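## Task

Find out how many green bins sit on the shelving, then move that exact number of boxes from the desk into the gray tote standing on the desk. Every moved box must rest fully inside the tote, not on its edge. Nothing new may end up on the floor, every other object must stay on its shelf, table or counter, and the robot must not tip over or finish leaning. The result only counts if it holds without the robot supporting anything.

## Robot and tools

Robot: a simulated Hello Robot Stretch 4, about 1.6 m tall, with a single arm. It has an omni-wheel base (rim no more than 0.23 m from the base origin), a lift that rides up a mast, an arm that telescopes forward, a three-joint wrist (yaw, pitch, roll) and a two-finger gripper. Cameras: head_camera, head_left_camera, head_right_camera (fisheye) and wrist_camera. Loose objects may occasionally get nudged by something outside the robot's control.

Frames: the base frame sits on the floor below the base centre, x ahead, y to the left, z up. hand_pose is reported in it and marks a point between the open fingertips; its printed value may be slightly wrong. With all wrist joints at zero the hand axes line up with the base axes. The odometry frame is the base frame as it was when the scene began; base_odometry counts wheel rotation only, so slip shows as motion. Heading runs -3.142 to 3.142, positive leftward.

Tool execute_actions: argument actions is a list holding one action or none (empty just reports state and images); optional cameras lists which images to return ("all", null or omitted gives every camera, [] none). An action contains base, joints or both, plus optional pace and contact_limits; or end_of_arm by itself. Motions inside one action begin together and may finish at different times.
- base: one command only, each a relative offset from where the base last measured itself. translate_m: straight drive in metres, forward positive, -2 to 2. strafe_m: sideways in metres, left positive, -2 to 2. rotate_rad: turn in place in radians, counter-clockwise (left) positive, -3.2 to 3.2.
- joints: a single object keyed by joint name, each value an absolute target, not an offset. lift_m 0 to 1.2 m; arm_m 0 to 0.55 m extension; wrist_yaw_rad -1.134 to 4.276 (0 straight ahead, positive left, 3.14 tucked back, over 3.4 the arm may obstruct); wrist_pitch_rad -1.117 to 4.259 (0 level, 1.57 pointing down); wrist_roll_rad -1.117 to 4.259 (0 puts fingers level, positive turns clockwise viewed from behind); gripper_m -0.038 to 0.141, the fingertip gap in metres (negative means fingers press together). Done tolerances: lift and arm ±0.004, yaw and roll ±0.02, pitch ±0.05, gripper ±0.004. A joint target outside its range is clipped and reported; any other bad value or unknown key rejects the whole call.
- pace: "slow", "default", "fast" or "max"; base speeds 0.1/0.3/0.4/0.6 m/s and 1/2/3/4 rad/s respectively, further reduced when the lift is above 0.2 m (down to 0.3 m/s and 1 rad/s at 1.2 m).
- contact_limits: only arm_m, 0 (gentlest) to 0.75 (firmest), default 0.5; the arm halts when it pushes harder.
- end_of_arm: "enable_torque" re-energises wrist or gripper motors that shut off.
A joint or base left out of an action may still be driving to an earlier target without this appearing in the status. If a result shows a stop, the remaining calls in that same reply are skipped.

wait: seconds 0 to 10; nothing new is commanded, returns state and images. zoom_image: camera name and region [x0, y0, x1, y1] in pixels of that camera's newest full image, origin top left, at most 504 by 504. finished_scene: pass the current scene number; it ends the scene for good, reports success, and gives the next task. Only call it when the boxes rest in the tote on their own. Replying with no tool call ends everything.

Result lines: lidar_m lists 12 horizontal distances in 30-degree sectors, first straight ahead then counter-clockwise (4th left, 7th back, 10th right); "-" means nothing seen or closer than 0.25 m. It sees from roughly 0.15 m up, misses clear objects and thin legs. wrist_depth_mm is a 7x7 grid of median depths, 100 to 2000 mm, robot body included. base_status and joint_status: "done"; "off_target" (resting short, maybe still pushing); "contact_stop_at_<key>" (halted by contact, part goes slack: a lift may sag, wheels may roll); "limit_stop_at_<name>", including own_body (self-collision, common with wrist pitch below -0.2 and roll below -0.4 or above 4) and tilt (leaning over 6 degrees, drive parts slack until level); "torque_fault" (wrist motor limp until enable_torque). on_its_own lists what moved or held without being commanded; "held at" is the held target. turned_by_wheels versus turned_by_imu differing by over about 0.1 rad suggests a collision or slip. base_tilt gives forward/right lean in degrees with a fixed bias up to about 1.5. motor_effort gives percent per motor, bracket is the action's peak; efforts at rest outside normal range suggest a load or a push. Wheel effort positive means turning right.

Gripping: command a gap smaller than the object's width; squeezing harder pulls it toward the wrist. A firm hold shows as a clear gripper effort change; gap readings do not prove a grasp. If fingertips stick on a surface below, lift up.

Start of scene: unfold by sending lift_m 0.4 with wrist_yaw_rad 0 together. Camera calibration in the session lists K, distortion and T_world_to_cam from the base frame; expect small errors, larger for the wrist camera at long extension.

Avoid: dropping or slamming boxes, hard pushes, knocking items off furniture or to the floor, driving or turning with over 1 kg held and arm_m above 0.2 (tipping risk, worse at fast paces), strong pushes with a high gripper, and torque faults. The simulation keeps running while you deliberate, holding your last command; quicker robot motion is preferred.

Each tool is called after ">>>" as name([rows], argument=value, ...), one row to a line, values as JSON.

## Session

>>> execute_actions(actions=[])

Scene clock: 0.00 s.
base_odometry: x=+0.000 y=+0.000 heading=+0.000 (m, m, rad; odometry frame)
turned_by_wheels: +0.000 (rad since the last result)
turned_by_imu: +0.000 (rad since the last result)
base_tilt: forward=+0.6 right=+0.3 (deg)
lidar_m: 1.11 0.76 0.68 0.70 0.94 2.16 2.40 0.82 0.71 0.76 1.94 1.87
base_status: not commanded
joint_positions: lift_m=+0.151 arm_m=-0.002 wrist_yaw_rad=+3.061 wrist_pitch_rad=+0.012 wrist_roll_rad=+0.012 gripper_m=+0.057
joint_status: not commanded
motor_effort: lift_m=+20 arm_m=-1 wrist_yaw_rad=+0 wrist_pitch_rad=-8 wrist_roll_rad=-1 gripper_m=+0 wheel_0=+1 wheel_1=+0 wheel_2=-1 (%)
hand_pose: x=-0.1120 y=+0.1104 z=+0.3260 quat_wxyz=(+0.040, -0.006, +0.006, +0.999) (m; base frame)
wrist_depth_mm: 135 139 - - - - 1756 / 110 140 - - - - 1756 / 116 140 - - - - 1708 / 137 196 - - - - 1756 / 1756 - - - - - 1661 / 1060 1118 198 1160 196 1160 1160 / 809 750 798 111 809 759 798
pictures: head_camera, head_left_camera, head_right_camera, wrist_camera
Images, in order (width x height): head_camera 420x560, head_left_camera 420x672, head_right_camera 420x672, wrist_camera 616x392.

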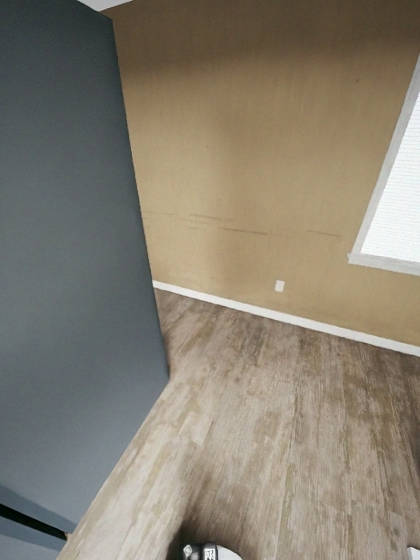

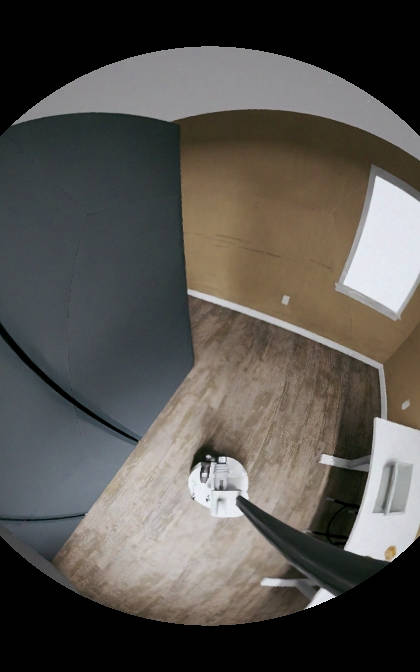

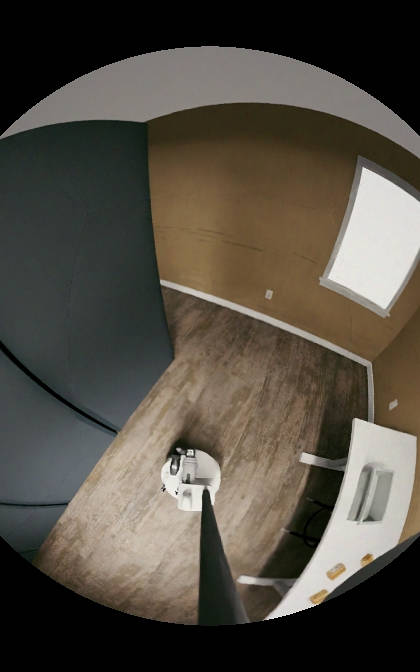

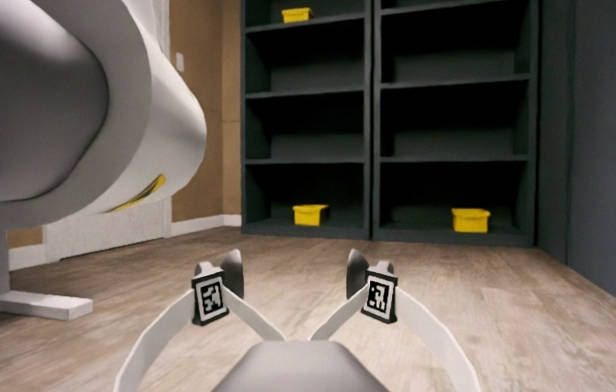

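>>> execute_actions([
  {"base":{"rotate_rad":3.1},"pace":"fast"},
])

Scene clock: 2.50 s.
base_odometry: x=+0.000 y=+0.000 heading=+3.100 (m, m, rad; odometry frame)
turned_by_wheels: +3.100 (rad since the last result)
turned_by_imu: +3.050 (rad since the last result)
base_tilt: forward=+0.6 right=+0.3 (deg)
lidar_m: 2.44 0.82 0.73 0.78 0.94 1.86 1.92 0.78 0.67 0.70 0.90 1.85
base_status: done
joint_positions: lift_m=+0.151 arm_m=-0.002 wrist_yaw_rad=+3.061 wrist_pitch_rad=+0.012 wrist_roll_rad=+0.012 gripper_m=+0.057
joint_status: not commanded
motor_effort: lift_m=+20(20) arm_m=-1(1) wrist_yaw_rad=+0(0) wrist_pitch_rad=-8(7) wrist_roll_rad=+0(1) gripper_m=-3(1) wheel_0=+0(9) wheel_1=+0(8) wheel_2=-1(11) (%)
hand_pose: x=-0.1119 y=+0.1104 z=+0.3260 quat_wxyz=(+0.040, -0.006, +0.006, +0.999) (m; base frame)
wrist_depth_mm: 135 139 - - 1863 1808 1708 / 110 140 - - 1863 1808 1661 / 116 140 - - 1921 1756 1708 / 137 196 - - 1921 1756 1708 / 917 1756 - - 1863 1808 1756 / 917 1060 198 1160 196 1160 1160 / 809 750 809 111 809 759 798
pictures: head_camera, head_left_camera, head_right_camera, wrist_camera
camera_calibration (this result's frames):
wrist_camera: T_world_to_cam=[[0.116559, 0.993157, -0.00729086, -0.103204], [0.03286, -0.0111932, -0.999397, 0.387057], [-0.99264, 0.116249, -0.0339398, 0.12092], [0, 0, 0, 1]] pos_world=[0.11934, 0.0927732, 0.390175]
Images, in order (width x height): head_camera 420x560, head_left_camera 420x672, head_right_camera 420x672, wrist_camera 616x392.

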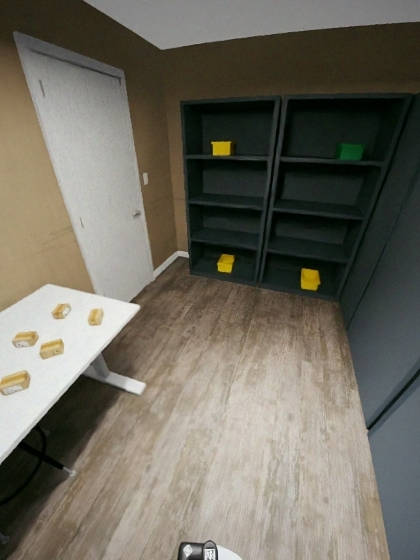

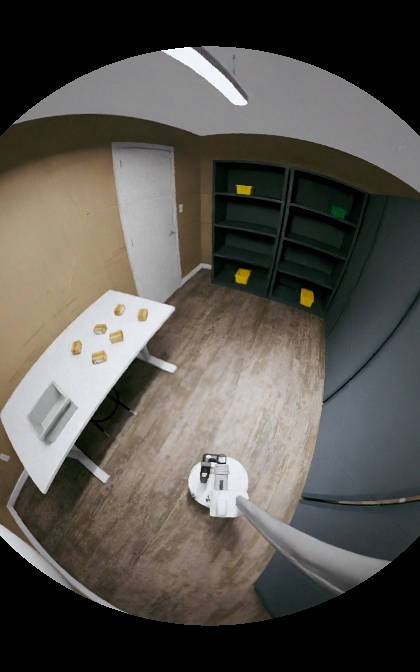

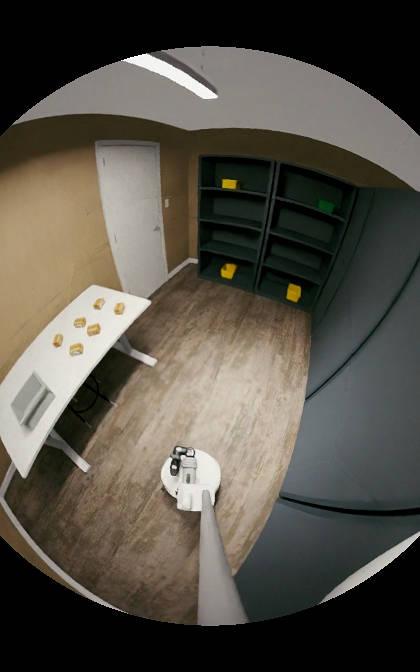

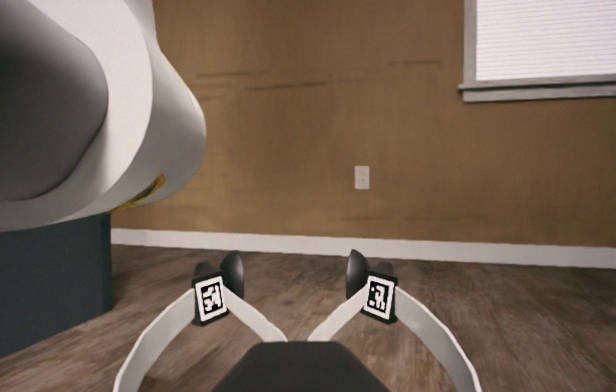

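>>> execute_actions([
  {"base":{"rotate_rad":-0.335},"pace":"fast"},
], cameras=["head_camera"])

>>> execute_actions([
  {"base":{"translate_m":-1.33},"pace":"max"},
])

Scene clock: 4.70 s.
base_odometry: x=+0.000 y=+0.000 heading=+2.765 (m, m, rad; odometry frame)
turned_by_wheels: -0.335 (rad since the last result)
turned_by_imu: -0.330 (rad since the last result)
base_tilt: forward=+0.6 right=+0.3 (deg)
lidar_m: 2.40 1.04 0.76 0.74 0.80 1.91 1.87 0.94 0.71 0.67 0.74 1.08
base_status: done
joint_positions: lift_m=+0.151 arm_m=-0.002 wrist_yaw_rad=+3.061 wrist_pitch_rad=+0.012 wrist_roll_rad=+0.012 gripper_m=+0.057
joint_status: not commanded
motor_effort: lift_m=+20(20) arm_m=-1(1) wrist_yaw_rad=+0(0) wrist_pitch_rad=-9(9) wrist_roll_rad=+0(0) gripper_m=-4(4) wheel_0=+0(9) wheel_1=+0(7) wheel_2=+1(10) (%)
hand_pose: x=-0.1119 y=+0.1104 z=+0.3260 quat_wxyz=(+0.040, -0.006, +0.006, +0.999) (m; base frame)
wrist_depth_mm: 135 139 1921 1921 - - - / 110 140 1921 1921 - - - / 116 141 1921 - - - - / 137 197 1921 - - - - / 1863 1921 1921 - - - 1808 / 1138 1160 198 1160 196 1182 1182 / 788 759 809 111 798 750 798
pictures: head_camera
Images, in order (width x height): head_camera 420x560.

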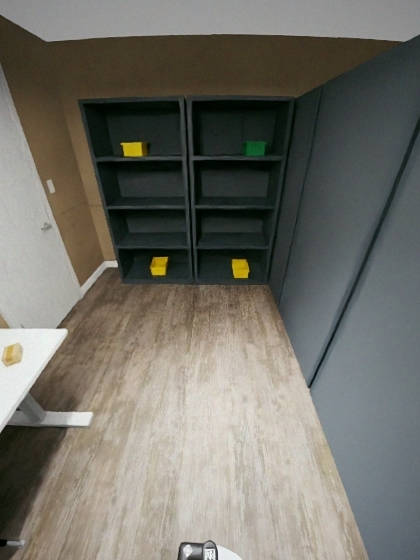

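Scene clock: 8.40 s.
base_odometry: x=+1.237 y=-0.489 heading=+2.765 (m, m, rad; odometry frame)
turned_by_wheels: +0.000 (rad since the last result)
turned_by_imu: -0.004 (rad since the last result)
base_tilt: forward=+0.7 right=+0.3 (deg)
lidar_m: 3.12 1.08 1.05 1.63 0.70 0.57 0.55 0.59 0.86 2.10 0.79 0.94
base_status: done
joint_positions: lift_m=+0.151 arm_m=-0.002 wrist_yaw_rad=+3.061 wrist_pitch_rad=+0.012 wrist_roll_rad=+0.012 gripper_m=+0.057
joint_status: not commanded
motor_effort: lift_m=+20(20) arm_m=-1(1) wrist_yaw_rad=+1(0) wrist_pitch_rad=-7(9) wrist_roll_rad=+1(0) gripper_m=-2(0) wheel_0=+0(9) wheel_1=+0(8) wheel_2=-2(16) (%)
hand_pose: x=-0.1119 y=+0.1104 z=+0.3260 quat_wxyz=(+0.040, -0.006, +0.006, +0.999) (m; base frame)
wrist_depth_mm: 135 139 661 668 699 707 707 / 110 140 661 676 691 699 715 / 116 141 676 691 699 699 723 / 136 197 676 676 699 723 732 / 661 668 676 691 715 715 723 / 661 668 198 691 196 723 741 / 647 661 676 111 707 707 732
pictures: head_camera, head_left_camera, head_right_camera, wrist_camera
camera_calibration (this result's frames):
wrist_camera: T_world_to_cam=[[0.116551, 0.993158, -0.00729085, -0.103203], [0.03286, -0.0111929, -0.999397, 0.387057], [-0.992641, 0.116241, -0.0339397, 0.12092], [0, 0, 0, 1]] pos_world=[0.11934, 0.0927729, 0.390175]
Images, in order (width x height): head_camera 420x560, head_left_camera 420x672, head_right_camera 420x672, wrist_camera 616x392.

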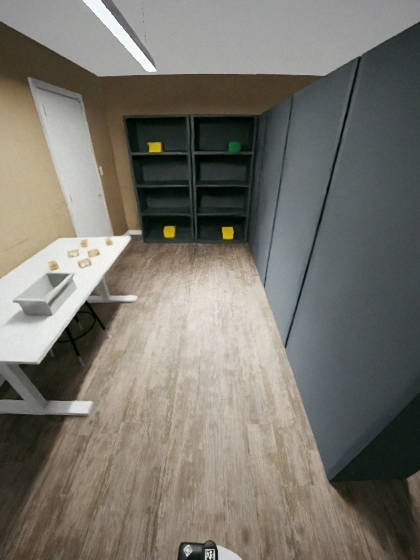

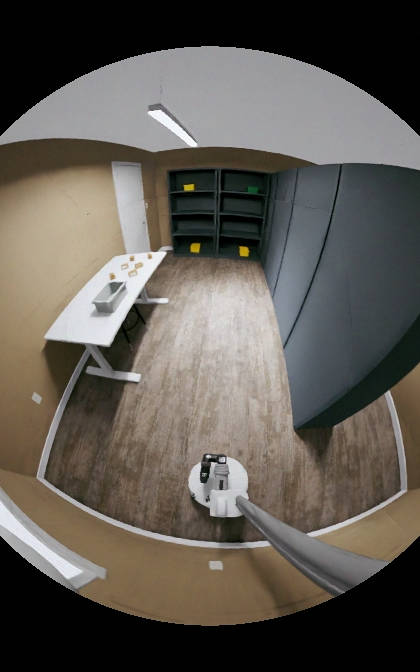

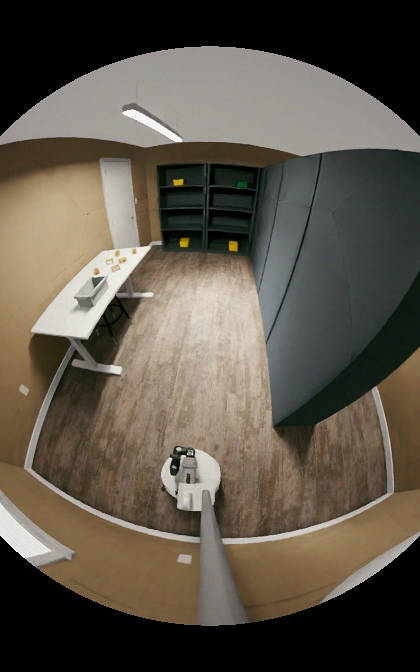

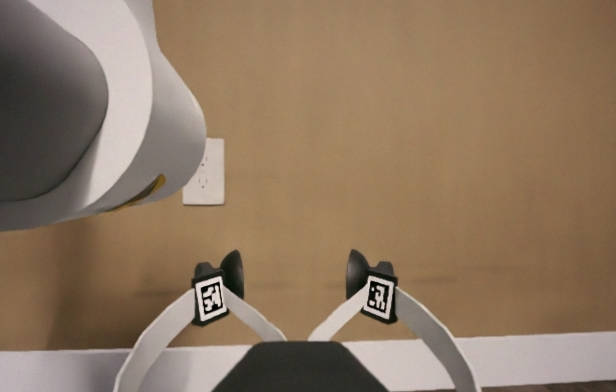

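>>> execute_actions([
  {"base":{"strafe_m":-1.55},"pace":"max"},
], cameras=["head_camera","head_left_camera","head_right_camera"])

Scene clock: 12.47 s.
base_odometry: x=+1.807 y=+0.952 heading=+2.765 (m, m, rad; odometry frame)
turned_by_wheels: +0.000 (rad since the last result)
turned_by_imu: -0.002 (rad since the last result)
base_tilt: forward=+0.6 right=+0.3 (deg)
lidar_m: 1.45 0.59 0.56 2.08 0.90 0.65 0.63 0.68 0.59 0.55 0.60 0.85
base_status: done
joint_positions: lift_m=+0.151 arm_m=-0.002 wrist_yaw_rad=+3.061 wrist_pitch_rad=+0.012 wrist_roll_rad=+0.012 gripper_m=+0.057
joint_status: not commanded
motor_effort: lift_m=+20(20) arm_m=-1(1) wrist_yaw_rad=+0(0) wrist_pitch_rad=-8(9) wrist_roll_rad=+0(0) gripper_m=-4(2) wheel_0=-2(14) wheel_1=+2(14) wheel_2=+0(1) (%)
hand_pose: x=-0.1119 y=+0.1104 z=+0.3260 quat_wxyz=(+0.040, -0.006, +0.006, +0.999) (m; base frame)
wrist_depth_mm: 135 139 741 750 768 778 798 / 110 140 732 759 778 778 798 / 116 140 750 768 768 809 798 / 137 197 750 759 768 788 820 / 741 732 759 778 788 809 809 / 732 741 198 768 196 798 820 / 707 732 741 111 778 759 809
pictures: head_camera, head_left_camera, head_right_camera
Images, in order (width x height): head_camera 420x560, head_left_camera 420x672, head_right_camera 420x672.

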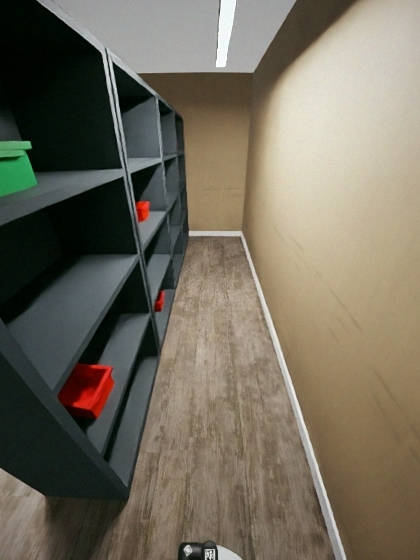

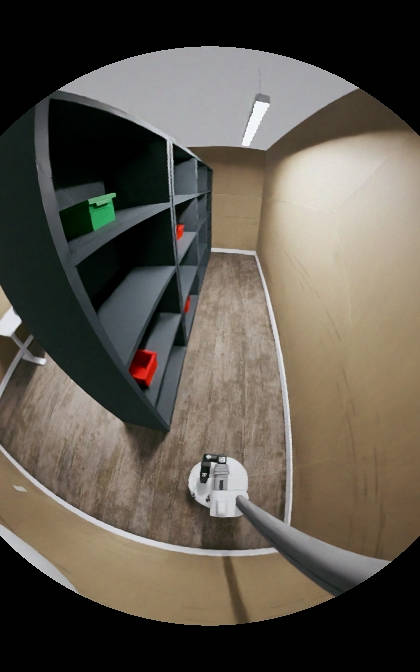

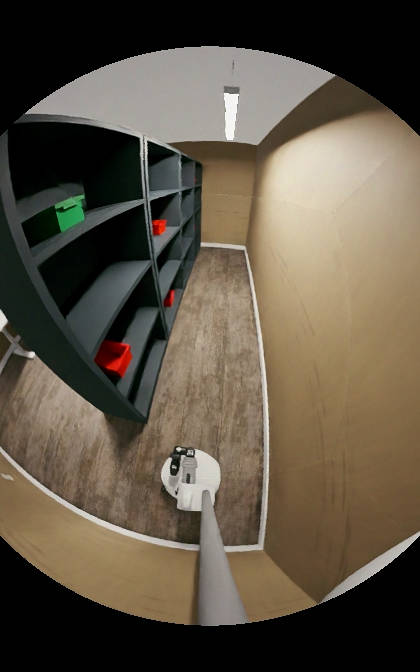

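>>> execute_actions([
  {"base":{"strafe_m":-0.12},"pace":"fast"},
], cameras=[])

>>> execute_actions([
  {"base":{"translate_m":1.5},"pace":"max"},
], cameras=["head_camera","head_left_camera","head_right_camera"])

Scene clock: 14.07 s.
base_odometry: x=+1.851 y=+1.064 heading=+2.765 (m, m, rad; odometry frame)
turned_by_wheels: +0.000 (rad since the last result)
turned_by_imu: +0.000 (rad since the last result)
base_tilt: forward=+0.6 right=+0.3 (deg)
lidar_m: 1.83 0.74 0.65 2.15 0.88 0.65 0.63 0.61 0.46 0.42 0.47 0.67
base_status: done
joint_positions: lift_m=+0.151 arm_m=-0.002 wrist_yaw_rad=+3.061 wrist_pitch_rad=+0.012 wrist_roll_rad=+0.012 gripper_m=+0.057
joint_status: not commanded
motor_effort: lift_m=+20(20) arm_m=-1(1) wrist_yaw_rad=+0(0) wrist_pitch_rad=-8(7) wrist_roll_rad=+0(0) gripper_m=+0(1) wheel_0=-1(11) wheel_1=+1(9) wheel_2=+0(0) (%)
hand_pose: x=-0.1119 y=+0.1104 z=+0.3260 quat_wxyz=(+0.040, -0.006, +0.006, +0.999) (m; base frame)
wrist_depth_mm: 135 139 750 759 768 788 809 / 110 140 750 750 778 798 809 / 116 141 750 768 768 798 809 / 137 196 759 768 788 798 820 / 741 750 759 778 798 798 820 / 750 741 198 778 196 809 831 / 732 741 759 111 778 750 798
pictures: none
No camera images: the call's "cameras" was empty. Leave "cameras" out to get every camera's image.

Scene clock: 18.13 s.
base_odometry: x=+0.456 y=+1.615 heading=+2.765 (m, m, rad; odometry frame)
turned_by_wheels: +0.000 (rad since the last result)
turned_by_imu: +0.004 (rad since the last result)
base_tilt: forward=+0.6 right=+0.2 (deg)
lidar_m: 1.60 0.64 0.47 0.44 0.49 0.72 1.74 0.73 0.54 0.51 0.56 0.81
base_status: done
joint_positions: lift_m=+0.151 arm_m=-0.002 wrist_yaw_rad=+3.061 wrist_pitch_rad=+0.012 wrist_roll_rad=+0.012 gripper_m=+0.057
joint_status: not commanded
motor_effort: lift_m=+20(20) arm_m=-1(1) wrist_yaw_rad=+0(0) wrist_pitch_rad=-7(9) wrist_roll_rad=+0(0) gripper_m=-1(1) wheel_0=-2(9) wheel_1=-2(8) wheel_2=+2(17) (%)
hand_pose: x=-0.1119 y=+0.1104 z=+0.3260 quat_wxyz=(+0.040, -0.006, +0.006, +0.999) (m; base frame)
wrist_depth_mm: 135 139 - - 1229 1205 1118 / 110 139 - - 1255 904 574 / 116 141 - - 1229 1098 1025 / 137 197 - - 1229 1229 1098 / 1008 1576 - - 1229 1229 1098 / 976 1138 198 1138 196 917 917 / 798 750 809 111 809 683 647
pictures: head_camera, head_left_camera, head_right_camera
Images, in order (width x height): head_camera 420x560, head_left_camera 420x672, head_right_camera 420x672.

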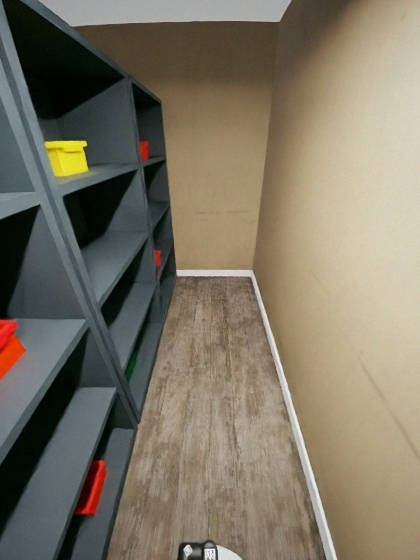

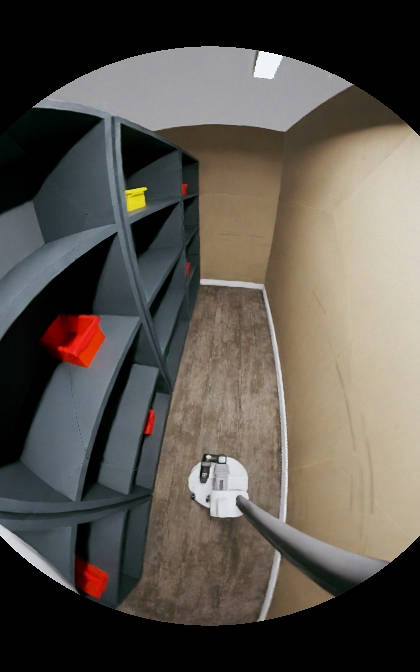

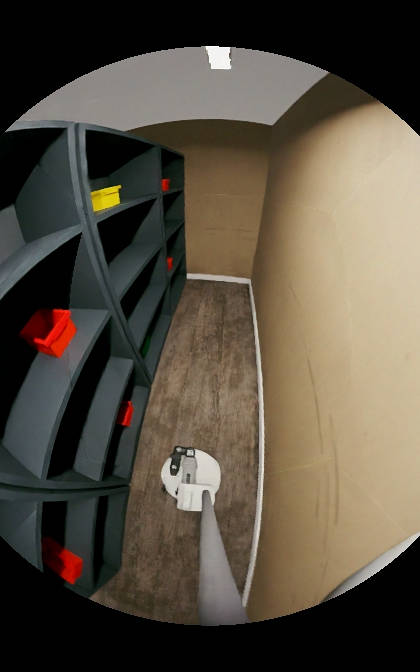

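>>> execute_actions([
  {"base":{"translate_m":1.2},"pace":"max"},
])

Scene clock: 22.00 s.
base_odometry: x=-0.660 y=+2.057 heading=+2.765 (m, m, rad; odometry frame)
turned_by_wheels: +0.000 (rad since the last result)
turned_by_imu: +0.003 (rad since the last result)
base_tilt: forward=+0.5 right=+0.4 (deg)
lidar_m: 1.32 0.55 0.41 0.39 0.43 0.61 1.94 0.81 0.59 0.56 0.62 0.91
base_status: done
joint_positions: lift_m=+0.151 arm_m=-0.002 wrist_yaw_rad=+3.061 wrist_pitch_rad=+0.012 wrist_roll_rad=+0.012 gripper_m=+0.057
joint_status: not commanded
motor_effort: lift_m=+20(20) arm_m=-1(1) wrist_yaw_rad=+1(0) wrist_pitch_rad=-9(8) wrist_roll_rad=+0(1) gripper_m=+0(1) wheel_0=-2(10) wheel_1=-2(9) wheel_2=+2(16) (%)
hand_pose: x=-0.1119 y=+0.1104 z=+0.3260 quat_wxyz=(+0.040, -0.006, +0.006, +0.999) (m; base frame)
wrist_depth_mm: 135 139 - - 1464 591 535 / 110 139 - - 1464 585 469 / 116 141 - - 1464 585 544 / 137 197 - - 1430 597 549 / 1118 1661 - - 1464 603 549 / 1042 1160 197 1138 196 603 554 / 788 759 809 112 788 549 554
pictures: head_camera, head_left_camera, head_right_camera, wrist_camera
camera_calibration (this result's frames):
wrist_camera: T_world_to_cam=[[0.116551, 0.993158, -0.00729099, -0.103203], [0.0328601, -0.011193, -0.999397, 0.387057], [-0.992641, 0.116241, -0.0339398, 0.12092], [0, 0, 0, 1]] pos_world=[0.11934, 0.0927729, 0.390175]
Images, in order (width x height): head_camera 420x560, head_left_camera 420x672, head_right_camera 420x672, wrist_camera 616x392.

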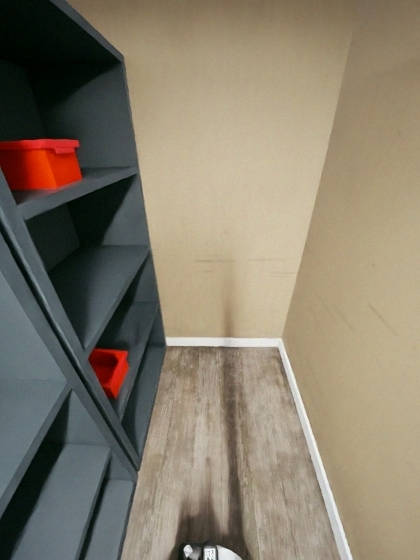

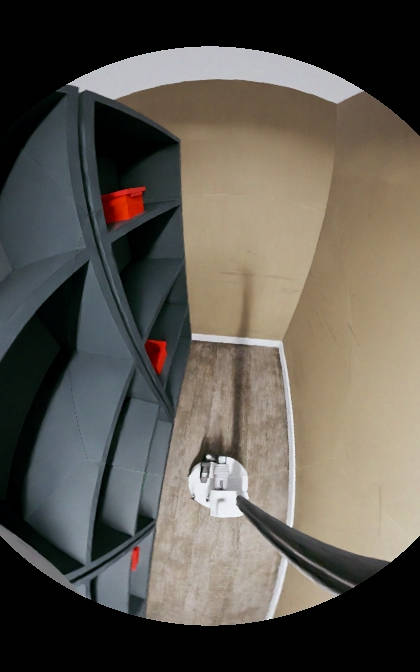

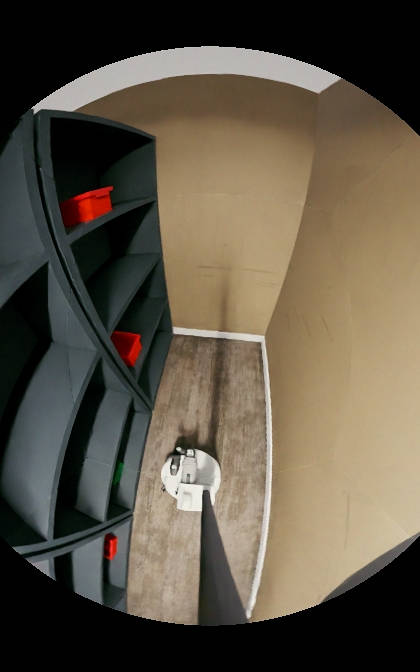

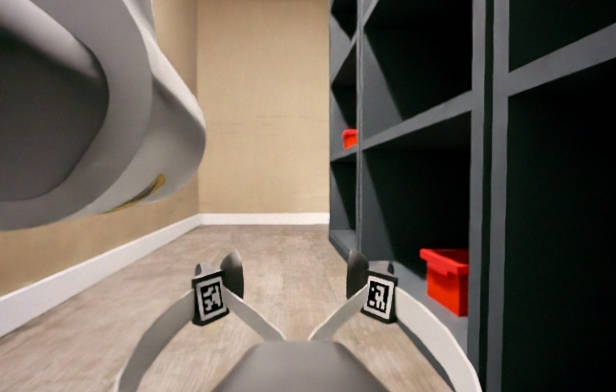

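>>> execute_actions([
  {"base":{"strafe_m":-0.2},"joints":{"lift_m":0.2,"wrist_yaw_rad":1.15},"pace":"fast"},
])

Scene clock: 24.50 s.
base_odometry: x=-0.586 y=+2.243 heading=+2.765 (m, m, rad; odometry frame)
turned_by_wheels: +0.000 (rad since the last result)
turned_by_imu: +0.000 (rad since the last result)
base_tilt: forward=+0.7 right=+0.3 (deg)
lidar_m: 1.41 0.83 0.60 0.59 0.64 0.91 1.32 0.52 0.39 0.37 0.42 0.58
base_status: done
joint_positions: lift_m=+0.200 arm_m=-0.002 wrist_yaw_rad=+1.150 wrist_pitch_rad=+0.012 wrist_roll_rad=+0.012 gripper_m=+0.057
joint_status: all done
motor_effort: lift_m=+24(26) arm_m=-1(1) wrist_yaw_rad=-1(5) wrist_pitch_rad=-9(8) wrist_roll_rad=-1(0) gripper_m=-2(5) wheel_0=-2(12) wheel_1=+3(11) wheel_2=+0(1) (%)
hand_pose: x=+0.3661 y=+0.2277 z=+0.3745 quat_wxyz=(+0.839, +0.002, +0.008, +0.544) (m; base frame)
wrist_depth_mm: 831 917 750 1098 1229 1205 1042 / 842 917 750 715 741 1308 1060 / 676 699 585 634 750 1182 1025 / 854 931 768 1118 1229 1308 1060 / 854 946 676 1118 1281 1308 1060 / 878 917 198 634 196 1060 991 / 732 691 699 111 750 809 878
pictures: head_camera, head_left_camera, head_right_camera, wrist_camera
camera_calibration (this result's frames):
wrist_camera: T_world_to_cam=[[0.897658, -0.440632, -0.00729027, -0.234485], [-0.0214985, -0.0272618, -0.999397, 0.44464], [0.440168, 0.897274, -0.0339447, -0.118896], [0, 0, 0, 1]] pos_world=[0.272381, 0.0154825, 0.438627]
Images, in order (width x height): head_camera 420x560, head_left_camera 420x672, head_right_camera 420x672, wrist_camera 616x392.

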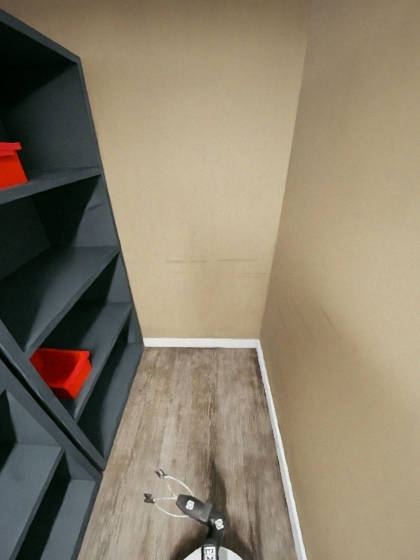

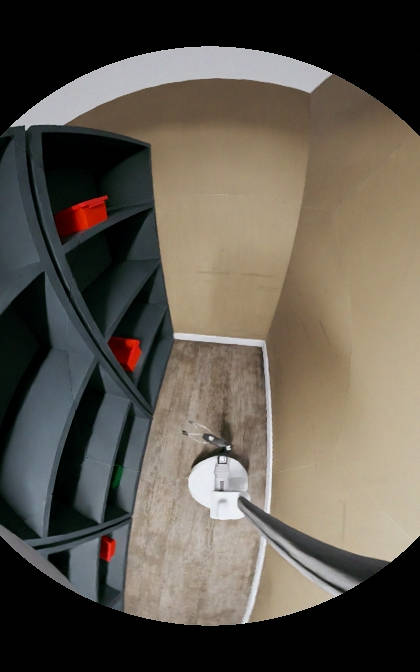

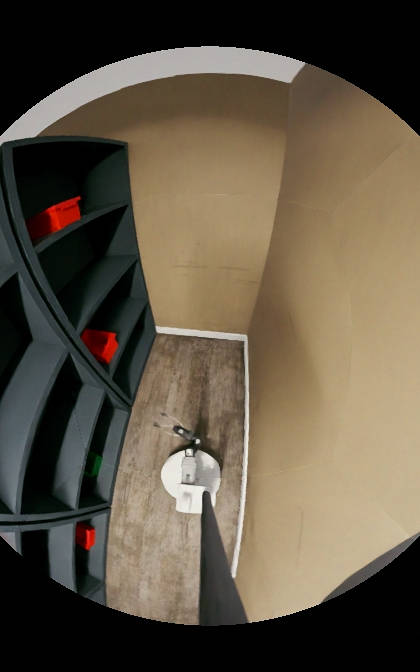

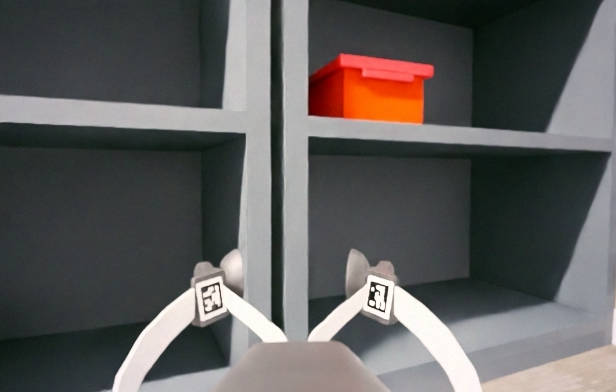

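>>> execute_actions([
  {"base":{"rotate_rad":-0.05},"joints":{"wrist_yaw_rad":1.8},"pace":"fast"},
], cameras=["wrist_camera"])

>>> execute_actions([
  {"base":{"translate_m":-1.0},"joints":{"wrist_yaw_rad":1.57},"pace":"max"},
], cameras=["wrist_camera","head_left_camera"])

Scene clock: 26.20 s.
base_odometry: x=-0.586 y=+2.243 heading=+2.715 (m, m, rad; odometry frame)
turned_by_wheels: -0.050 (rad since the last result)
turned_by_imu: -0.049 (rad since the last result)
base_tilt: forward=+0.6 right=+0.3 (deg)
lidar_m: 1.39 0.87 0.62 0.59 0.62 0.85 1.55 0.59 0.41 0.37 0.40 0.58
base_status: done
joint_positions: lift_m=+0.200 arm_m=-0.002 wrist_yaw_rad=+1.800 wrist_pitch_rad=+0.012 wrist_roll_rad=+0.012 gripper_m=+0.057
joint_status: all done
motor_effort: lift_m=+24(24) arm_m=-1(1) wrist_yaw_rad=+1(7) wrist_pitch_rad=-8(9) wrist_roll_rad=+0(1) gripper_m=-1(2) wheel_0=+0(3) wheel_1=+0(7) wheel_2=+1(7) (%)
hand_pose: x=+0.1883 y=+0.3008 z=+0.3745 quat_wxyz=(+0.622, -0.001, +0.008, +0.783) (m; base frame)
wrist_depth_mm: 750 1025 1008 976 946 699 477 / 741 1008 1025 991 946 621 480 / 654 668 676 676 676 559 484 / 750 1025 1008 1008 976 691 484 / 750 1042 1025 1008 960 683 484 / 759 917 198 960 195 683 496 / 707 707 715 111 741 549 492
pictures: wrist_camera
camera_calibration (this result's frames):
wrist_camera: T_world_to_cam=[[0.981448, 0.191587, -0.00729035, -0.248606], [-0.000647444, -0.0347127, -0.999397, 0.441126], [-0.191725, 0.980861, -0.0339447, -0.012407], [0, 0, 0, 1]] pos_world=[0.2419, 0.075112, 0.438627]
Images, in order (width x height): wrist_camera 616x392.

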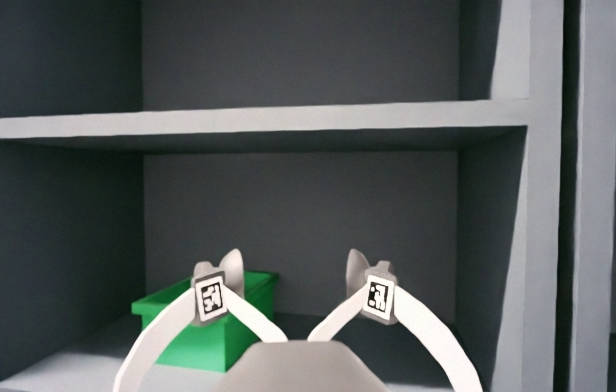

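Scene clock: 29.33 s.
base_odometry: x=+0.324 y=+1.829 heading=+2.715 (m, m, rad; odometry frame)
turned_by_wheels: +0.000 (rad since the last result)
turned_by_imu: -0.003 (rad since the last result)
base_tilt: forward=+0.7 right=+0.4 (deg)
lidar_m: 1.57 0.88 0.64 0.60 0.63 0.87 1.50 0.56 0.40 0.38 0.38 0.57
base_status: done
joint_positions: lift_m=+0.200 arm_m=-0.002 wrist_yaw_rad=+1.570 wrist_pitch_rad=+0.012 wrist_roll_rad=+0.012 gripper_m=+0.057
joint_status: all done
motor_effort: lift_m=+23(24) arm_m=-1(1) wrist_yaw_rad=+0(7) wrist_pitch_rad=-10(7) wrist_roll_rad=+1(0) gripper_m=+1(2) wheel_0=+1(9) wheel_1=+0(10) wheel_2=-1(16) (%)
hand_pose: x=+0.2561 y=+0.2884 z=+0.3745 quat_wxyz=(+0.707, +0.000, +0.008, +0.707) (m; base frame)
wrist_depth_mm: 946 960 991 960 809 554 1008 / 931 976 991 1008 809 564 1025 / 676 683 668 676 654 564 668 / 946 991 976 1008 809 569 1025 / 976 991 1008 1008 732 574 1042 / 904 976 198 904 196 580 788 / 732 699 654 111 699 580 732
pictures: head_left_camera, wrist_camera
camera_calibration (this result's frames):
wrist_camera: T_world_to_cam=[[0.999305, -0.0365601, -0.00729027, -0.251615], [-0.00852229, -0.0336567, -0.999397, 0.442493], [0.0362927, 0.998765, -0.0339449, -0.0508321], [0, 0, 0, 1]] pos_world=[0.257056, 0.0564631, 0.438666]
Images, in order (width x height): head_left_camera 420x672, wrist_camera 616x392.

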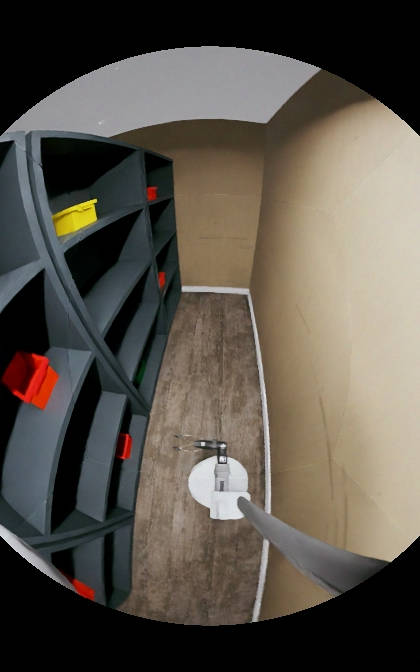

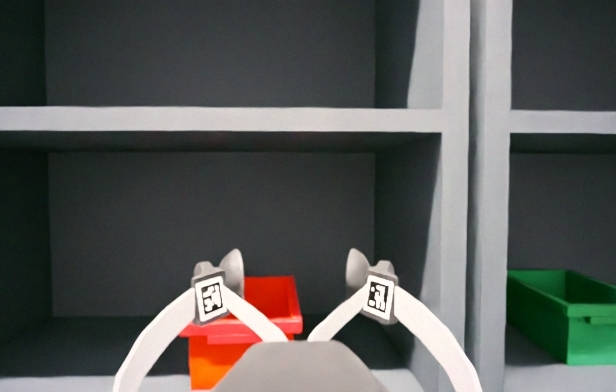

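>>> execute_actions([
  {"base":{"translate_m":-0.95},"pace":"max"},
], cameras=["wrist_camera","head_left_camera"])

Scene clock: 32.53 s.
base_odometry: x=+1.189 y=+1.436 heading=+2.715 (m, m, rad; odometry frame)
turned_by_wheels: +0.000 (rad since the last result)
turned_by_imu: -0.002 (rad since the last result)
base_tilt: forward=+0.6 right=+0.3 (deg)
lidar_m: 1.54 0.87 0.61 0.59 0.62 1.45 1.40 0.56 0.39 0.36 0.39 0.54
base_status: done
joint_positions: lift_m=+0.200 arm_m=-0.002 wrist_yaw_rad=+1.570 wrist_pitch_rad=+0.012 wrist_roll_rad=+0.012 gripper_m=+0.057
joint_status: not commanded
motor_effort: lift_m=+23(23) arm_m=-1(1) wrist_yaw_rad=-1(0) wrist_pitch_rad=-9(8) wrist_roll_rad=+0(2) gripper_m=-2(1) wheel_0=-1(8) wheel_1=+1(7) wheel_2=-1(16) (%)
hand_pose: x=+0.2561 y=+0.2884 z=+0.3745 quat_wxyz=(+0.707, +0.000, +0.008, +0.707) (m; base frame)
wrist_depth_mm: 854 976 991 976 820 569 1025 / 597 715 991 1008 820 564 1042 / 668 668 676 683 661 569 676 / 946 1008 991 1008 831 569 1025 / 946 1008 991 1025 741 585 1042 / 904 991 198 1008 196 585 1008 / 741 699 732 111 699 585 741
pictures: head_left_camera, wrist_camera
camera_calibration (this result's frames):
wrist_camera: T_world_to_cam=[[0.999304, -0.0365967, -0.00729035, -0.251614], [-0.00852361, -0.0336564, -0.999397, 0.442497], [0.0363293, 0.998763, -0.0339449, -0.0508382], [0, 0, 0, 1]] pos_world=[0.257058, 0.0564599, 0.43867]
Images, in order (width x height): head_left_camera 420x672, wrist_camera 616x392.

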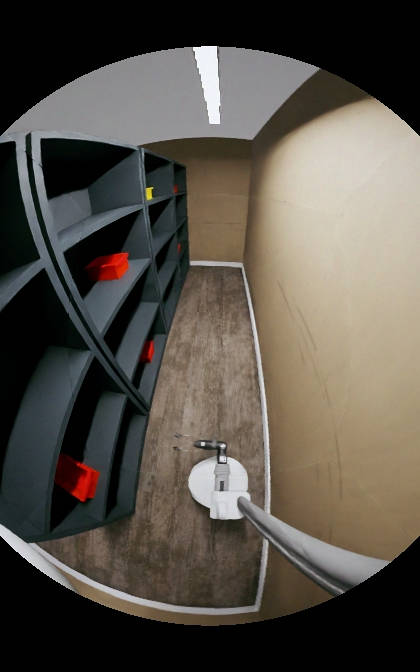

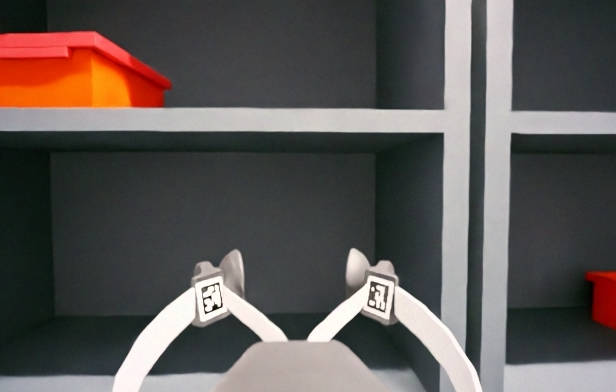

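>>> execute_actions([
  {"base":{"rotate_rad":1.59},"pace":"fast"},
], cameras=["head_camera","head_left_camera"])

Scene clock: 35.27 s.
base_odometry: x=+1.189 y=+1.436 heading=-1.978 (m, m, rad; odometry frame)
turned_by_wheels: +1.590 (rad since the last result)
turned_by_imu: +1.564 (rad since the last result)
base_tilt: forward=+0.7 right=+0.3 (deg)
lidar_m: 0.59 0.64 1.45 1.39 0.53 0.39 0.35 0.39 0.56 1.60 0.86 0.63
base_status: done
joint_positions: lift_m=+0.200 arm_m=-0.002 wrist_yaw_rad=+1.570 wrist_pitch_rad=+0.012 wrist_roll_rad=+0.012 gripper_m=+0.057
joint_status: not commanded
motor_effort: lift_m=+23(23) arm_m=-1(1) wrist_yaw_rad=+0(0) wrist_pitch_rad=-7(9) wrist_roll_rad=-1(1) gripper_m=-4(3) wheel_0=-2(9) wheel_1=+0(9) wheel_2=-1(11) (%)
hand_pose: x=+0.2562 y=+0.2884 z=+0.3745 quat_wxyz=(+0.707, +0.000, +0.008, +0.707) (m; base frame)
wrist_depth_mm: 976 1308 1308 1336 1281 1366 1336 / 1008 1336 1308 1308 1336 1336 1336 / 991 1308 1281 1366 1336 1336 1366 / 991 1281 1336 1336 1336 1366 1366 / 1008 1308 1308 1336 1336 1366 1366 / 976 1205 198 1281 196 1255 1255 / 854 854 891 111 891 854 891
pictures: head_camera, head_left_camera
Images, in order (width x height): head_camera 420x560, head_left_camera 420x672.

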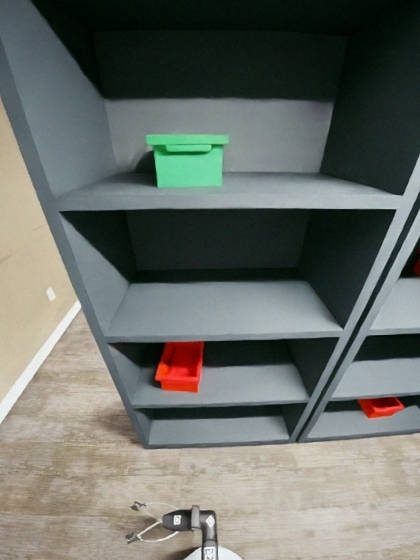

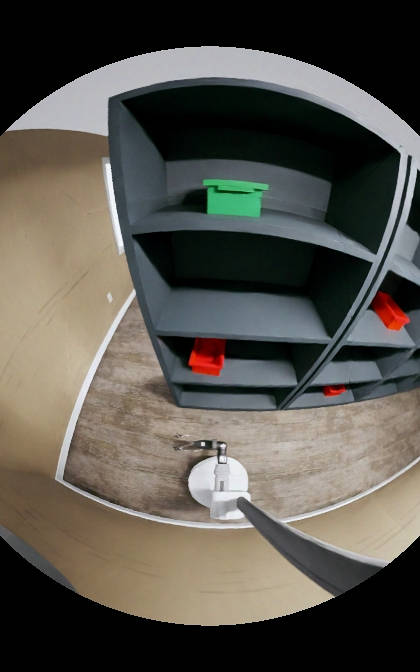

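>>> execute_actions([
  {"base":{"strafe_m":0.82},"pace":"max"},
], cameras=["head_camera"])

>>> execute_actions([
  {"base":{"translate_m":1.75},"joints":{"lift_m":0.9,"wrist_yaw_rad":0,"wrist_pitch_rad":1.57,"wrist_roll_rad":0,"gripper_m":0.1},"pace":"max"},
])

Scene clock: 38.50 s.
base_odometry: x=+1.942 y=+1.111 heading=-1.978 (m, m, rad; odometry frame)
turned_by_wheels: +0.000 (rad since the last result)
turned_by_imu: +0.000 (rad since the last result)
base_tilt: forward=+0.6 right=+0.3 (deg)
lidar_m: 2.20 0.84 0.61 0.55 0.53 0.37 0.34 0.38 0.53 1.57 0.90 0.75
base_status: done
joint_positions: lift_m=+0.200 arm_m=-0.002 wrist_yaw_rad=+1.570 wrist_pitch_rad=+0.012 wrist_roll_rad=+0.012 gripper_m=+0.057
joint_status: not commanded
motor_effort: lift_m=+23(23) arm_m=-1(1) wrist_yaw_rad=+0(0) wrist_pitch_rad=-8(8) wrist_roll_rad=+1(1) gripper_m=-7(3) wheel_0=+2(16) wheel_1=-1(14) wheel_2=+0(0) (%)
hand_pose: x=+0.2562 y=+0.2884 z=+0.3746 quat_wxyz=(+0.707, +0.000, +0.008, +0.707) (m; base frame)
wrist_depth_mm: 517 517 521 525 530 535 539 / 512 517 525 530 535 535 544 / 517 521 521 535 530 539 549 / 521 525 535 539 539 544 549 / 521 525 535 539 539 559 554 / 521 525 197 539 195 544 559 / 530 530 539 112 549 559 564
pictures: head_camera
Images, in order (width x height): head_camera 420x560.

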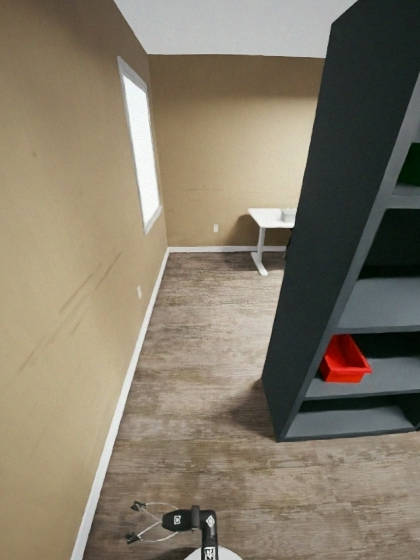

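Scene clock: 42.90 s.
base_odometry: x=+1.248 y=-0.496 heading=-1.978 (m, m, rad; odometry frame)
turned_by_wheels: +0.000 (rad since the last result)
turned_by_imu: +0.004 (rad since the last result)
base_tilt: forward=+0.6 right=+0.3 (deg)
lidar_m: 1.62 0.75 0.57 0.54 0.58 0.81 2.10 0.78 0.91 2.71 1.13 1.06
base_status: done
joint_positions: lift_m=+0.900 arm_m=-0.002 wrist_yaw_rad=+0.000 wrist_pitch_rad=+1.570 wrist_roll_rad=+0.000 gripper_m=+0.100
joint_status: all done
motor_effort: lift_m=+22(28) arm_m=-1(1) wrist_yaw_rad=-1(9) wrist_pitch_rad=-1(9) wrist_roll_rad=+0(0) gripper_m=-1(5) wheel_0=+1(10) wheel_1=+0(8) wheel_2=+1(17) (%)
hand_pose: x=+0.1688 y=-0.0874 z=+0.7895 quat_wxyz=(+0.707, +0.000, +0.707, +0.000) (m; base frame)
wrist_depth_mm: 976 976 976 1008 991 1008 1042 / 976 976 976 991 1025 1008 1008 / 976 991 1008 1025 1008 1008 1025 / 991 991 1008 1008 1025 1008 1025 / 976 991 788 809 1025 1025 1042 / 991 991 809 798 202 1025 1060 / 991 1008 798 111 1025 1042 1042
pictures: head_camera, head_left_camera, head_right_camera, wrist_camera
camera_calibration (this result's frames):
wrist_camera: T_world_to_cam=[[0.0041272, -0.999349, 0.0358461, -0.125301], [-0.99977, -0.00336943, 0.0211742, 0.208012], [-0.0210396, -0.0359253, -0.999133, 1.02302], [0, 0, 0, 1]] pos_world=[0.230005, -0.0877666, 1.02222]
Images, in order (width x height): head_camera 420x560, head_left_camera 420x672, head_right_camera 420x672, wrist_camera 616x392.

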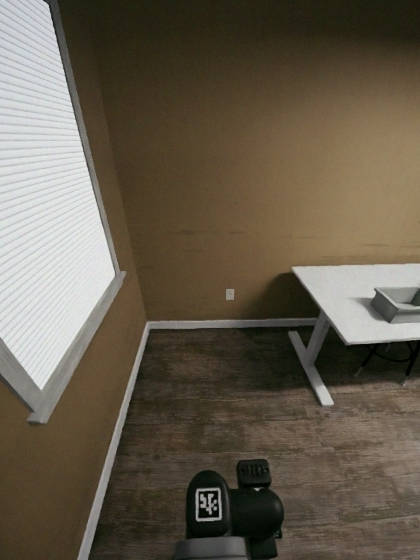

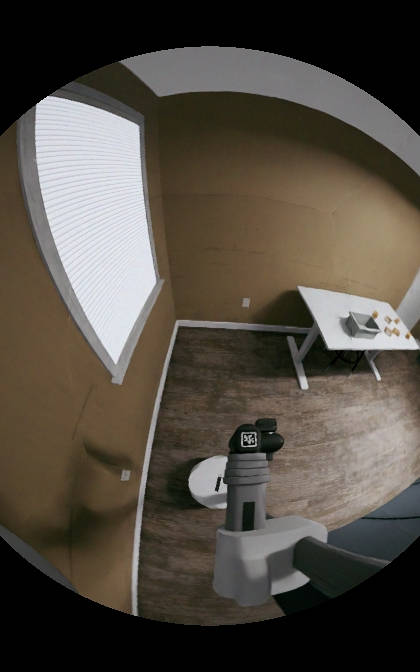

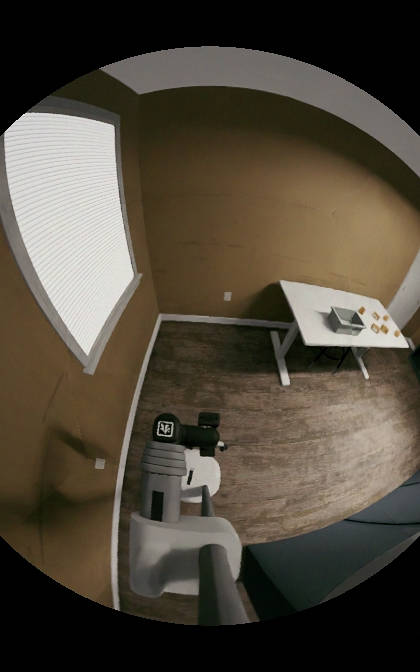

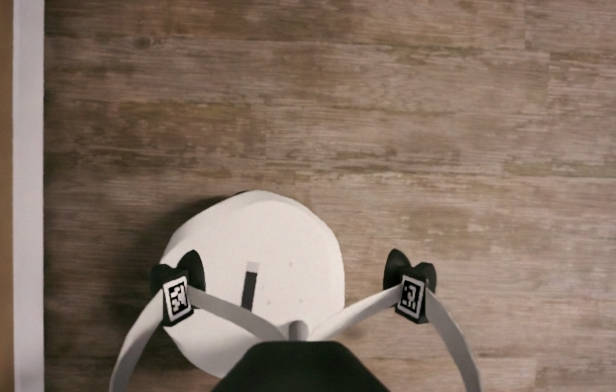

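>>> execute_actions([
  {"base":{"strafe_m":-1.45},"joints":{"lift_m":1.1},"pace":"max"},
], cameras=["head_camera","head_left_camera"])

Scene clock: 48.20 s.
base_odometry: x=-0.083 y=+0.078 heading=-1.978 (m, m, rad; odometry frame)
turned_by_wheels: +0.000 (rad since the last result)
turned_by_imu: -0.003 (rad since the last result)
base_tilt: forward=+0.6 right=+0.3 (deg)
lidar_m: 0.77 0.81 2.05 2.00 0.93 0.70 0.65 0.69 0.96 2.28 2.20 0.83
base_status: done
joint_positions: lift_m=+1.100 arm_m=-0.002 wrist_yaw_rad=+0.000 wrist_pitch_rad=+1.570 wrist_roll_rad=+0.000 gripper_m=+0.100
joint_status: all done
motor_effort: lift_m=+23(27) arm_m=-1(1) wrist_yaw_rad=+1(0) wrist_pitch_rad=+0(2) wrist_roll_rad=+0(0) gripper_m=+1(2) wheel_0=-1(11) wheel_1=+2(12) wheel_2=+0(0) (%)
hand_pose: x=+0.1687 y=-0.0874 z=+0.9895 quat_wxyz=(+0.707, +0.000, +0.707, +0.000) (m; base frame)
wrist_depth_mm: 1160 1160 1182 1160 1205 1205 1229 / 1138 1160 1160 1182 1205 1229 1205 / 1182 1182 1205 1205 1205 1229 1229 / 1160 1182 1182 1205 1182 1229 1255 / 1182 1182 976 991 1205 1229 1255 / 1182 1182 991 1025 208 1205 1255 / 1205 1205 1182 111 1255 1229 1255
pictures: head_camera, head_left_camera
Images, in order (width x height): head_camera 420x560, head_left_camera 420x672.

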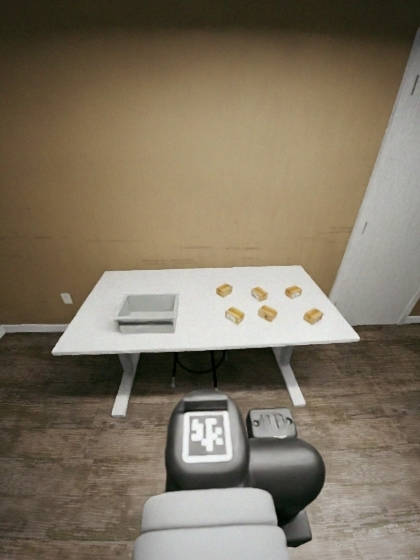

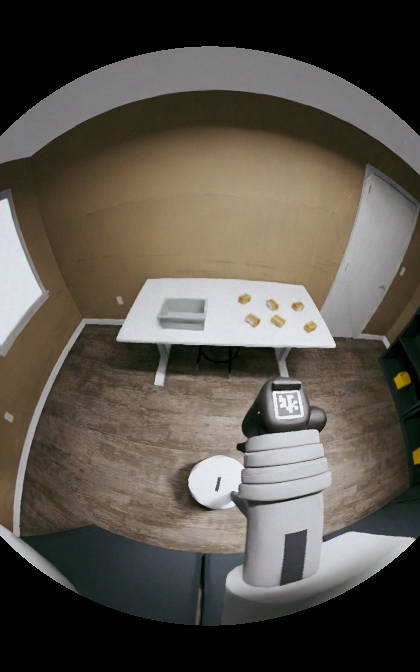

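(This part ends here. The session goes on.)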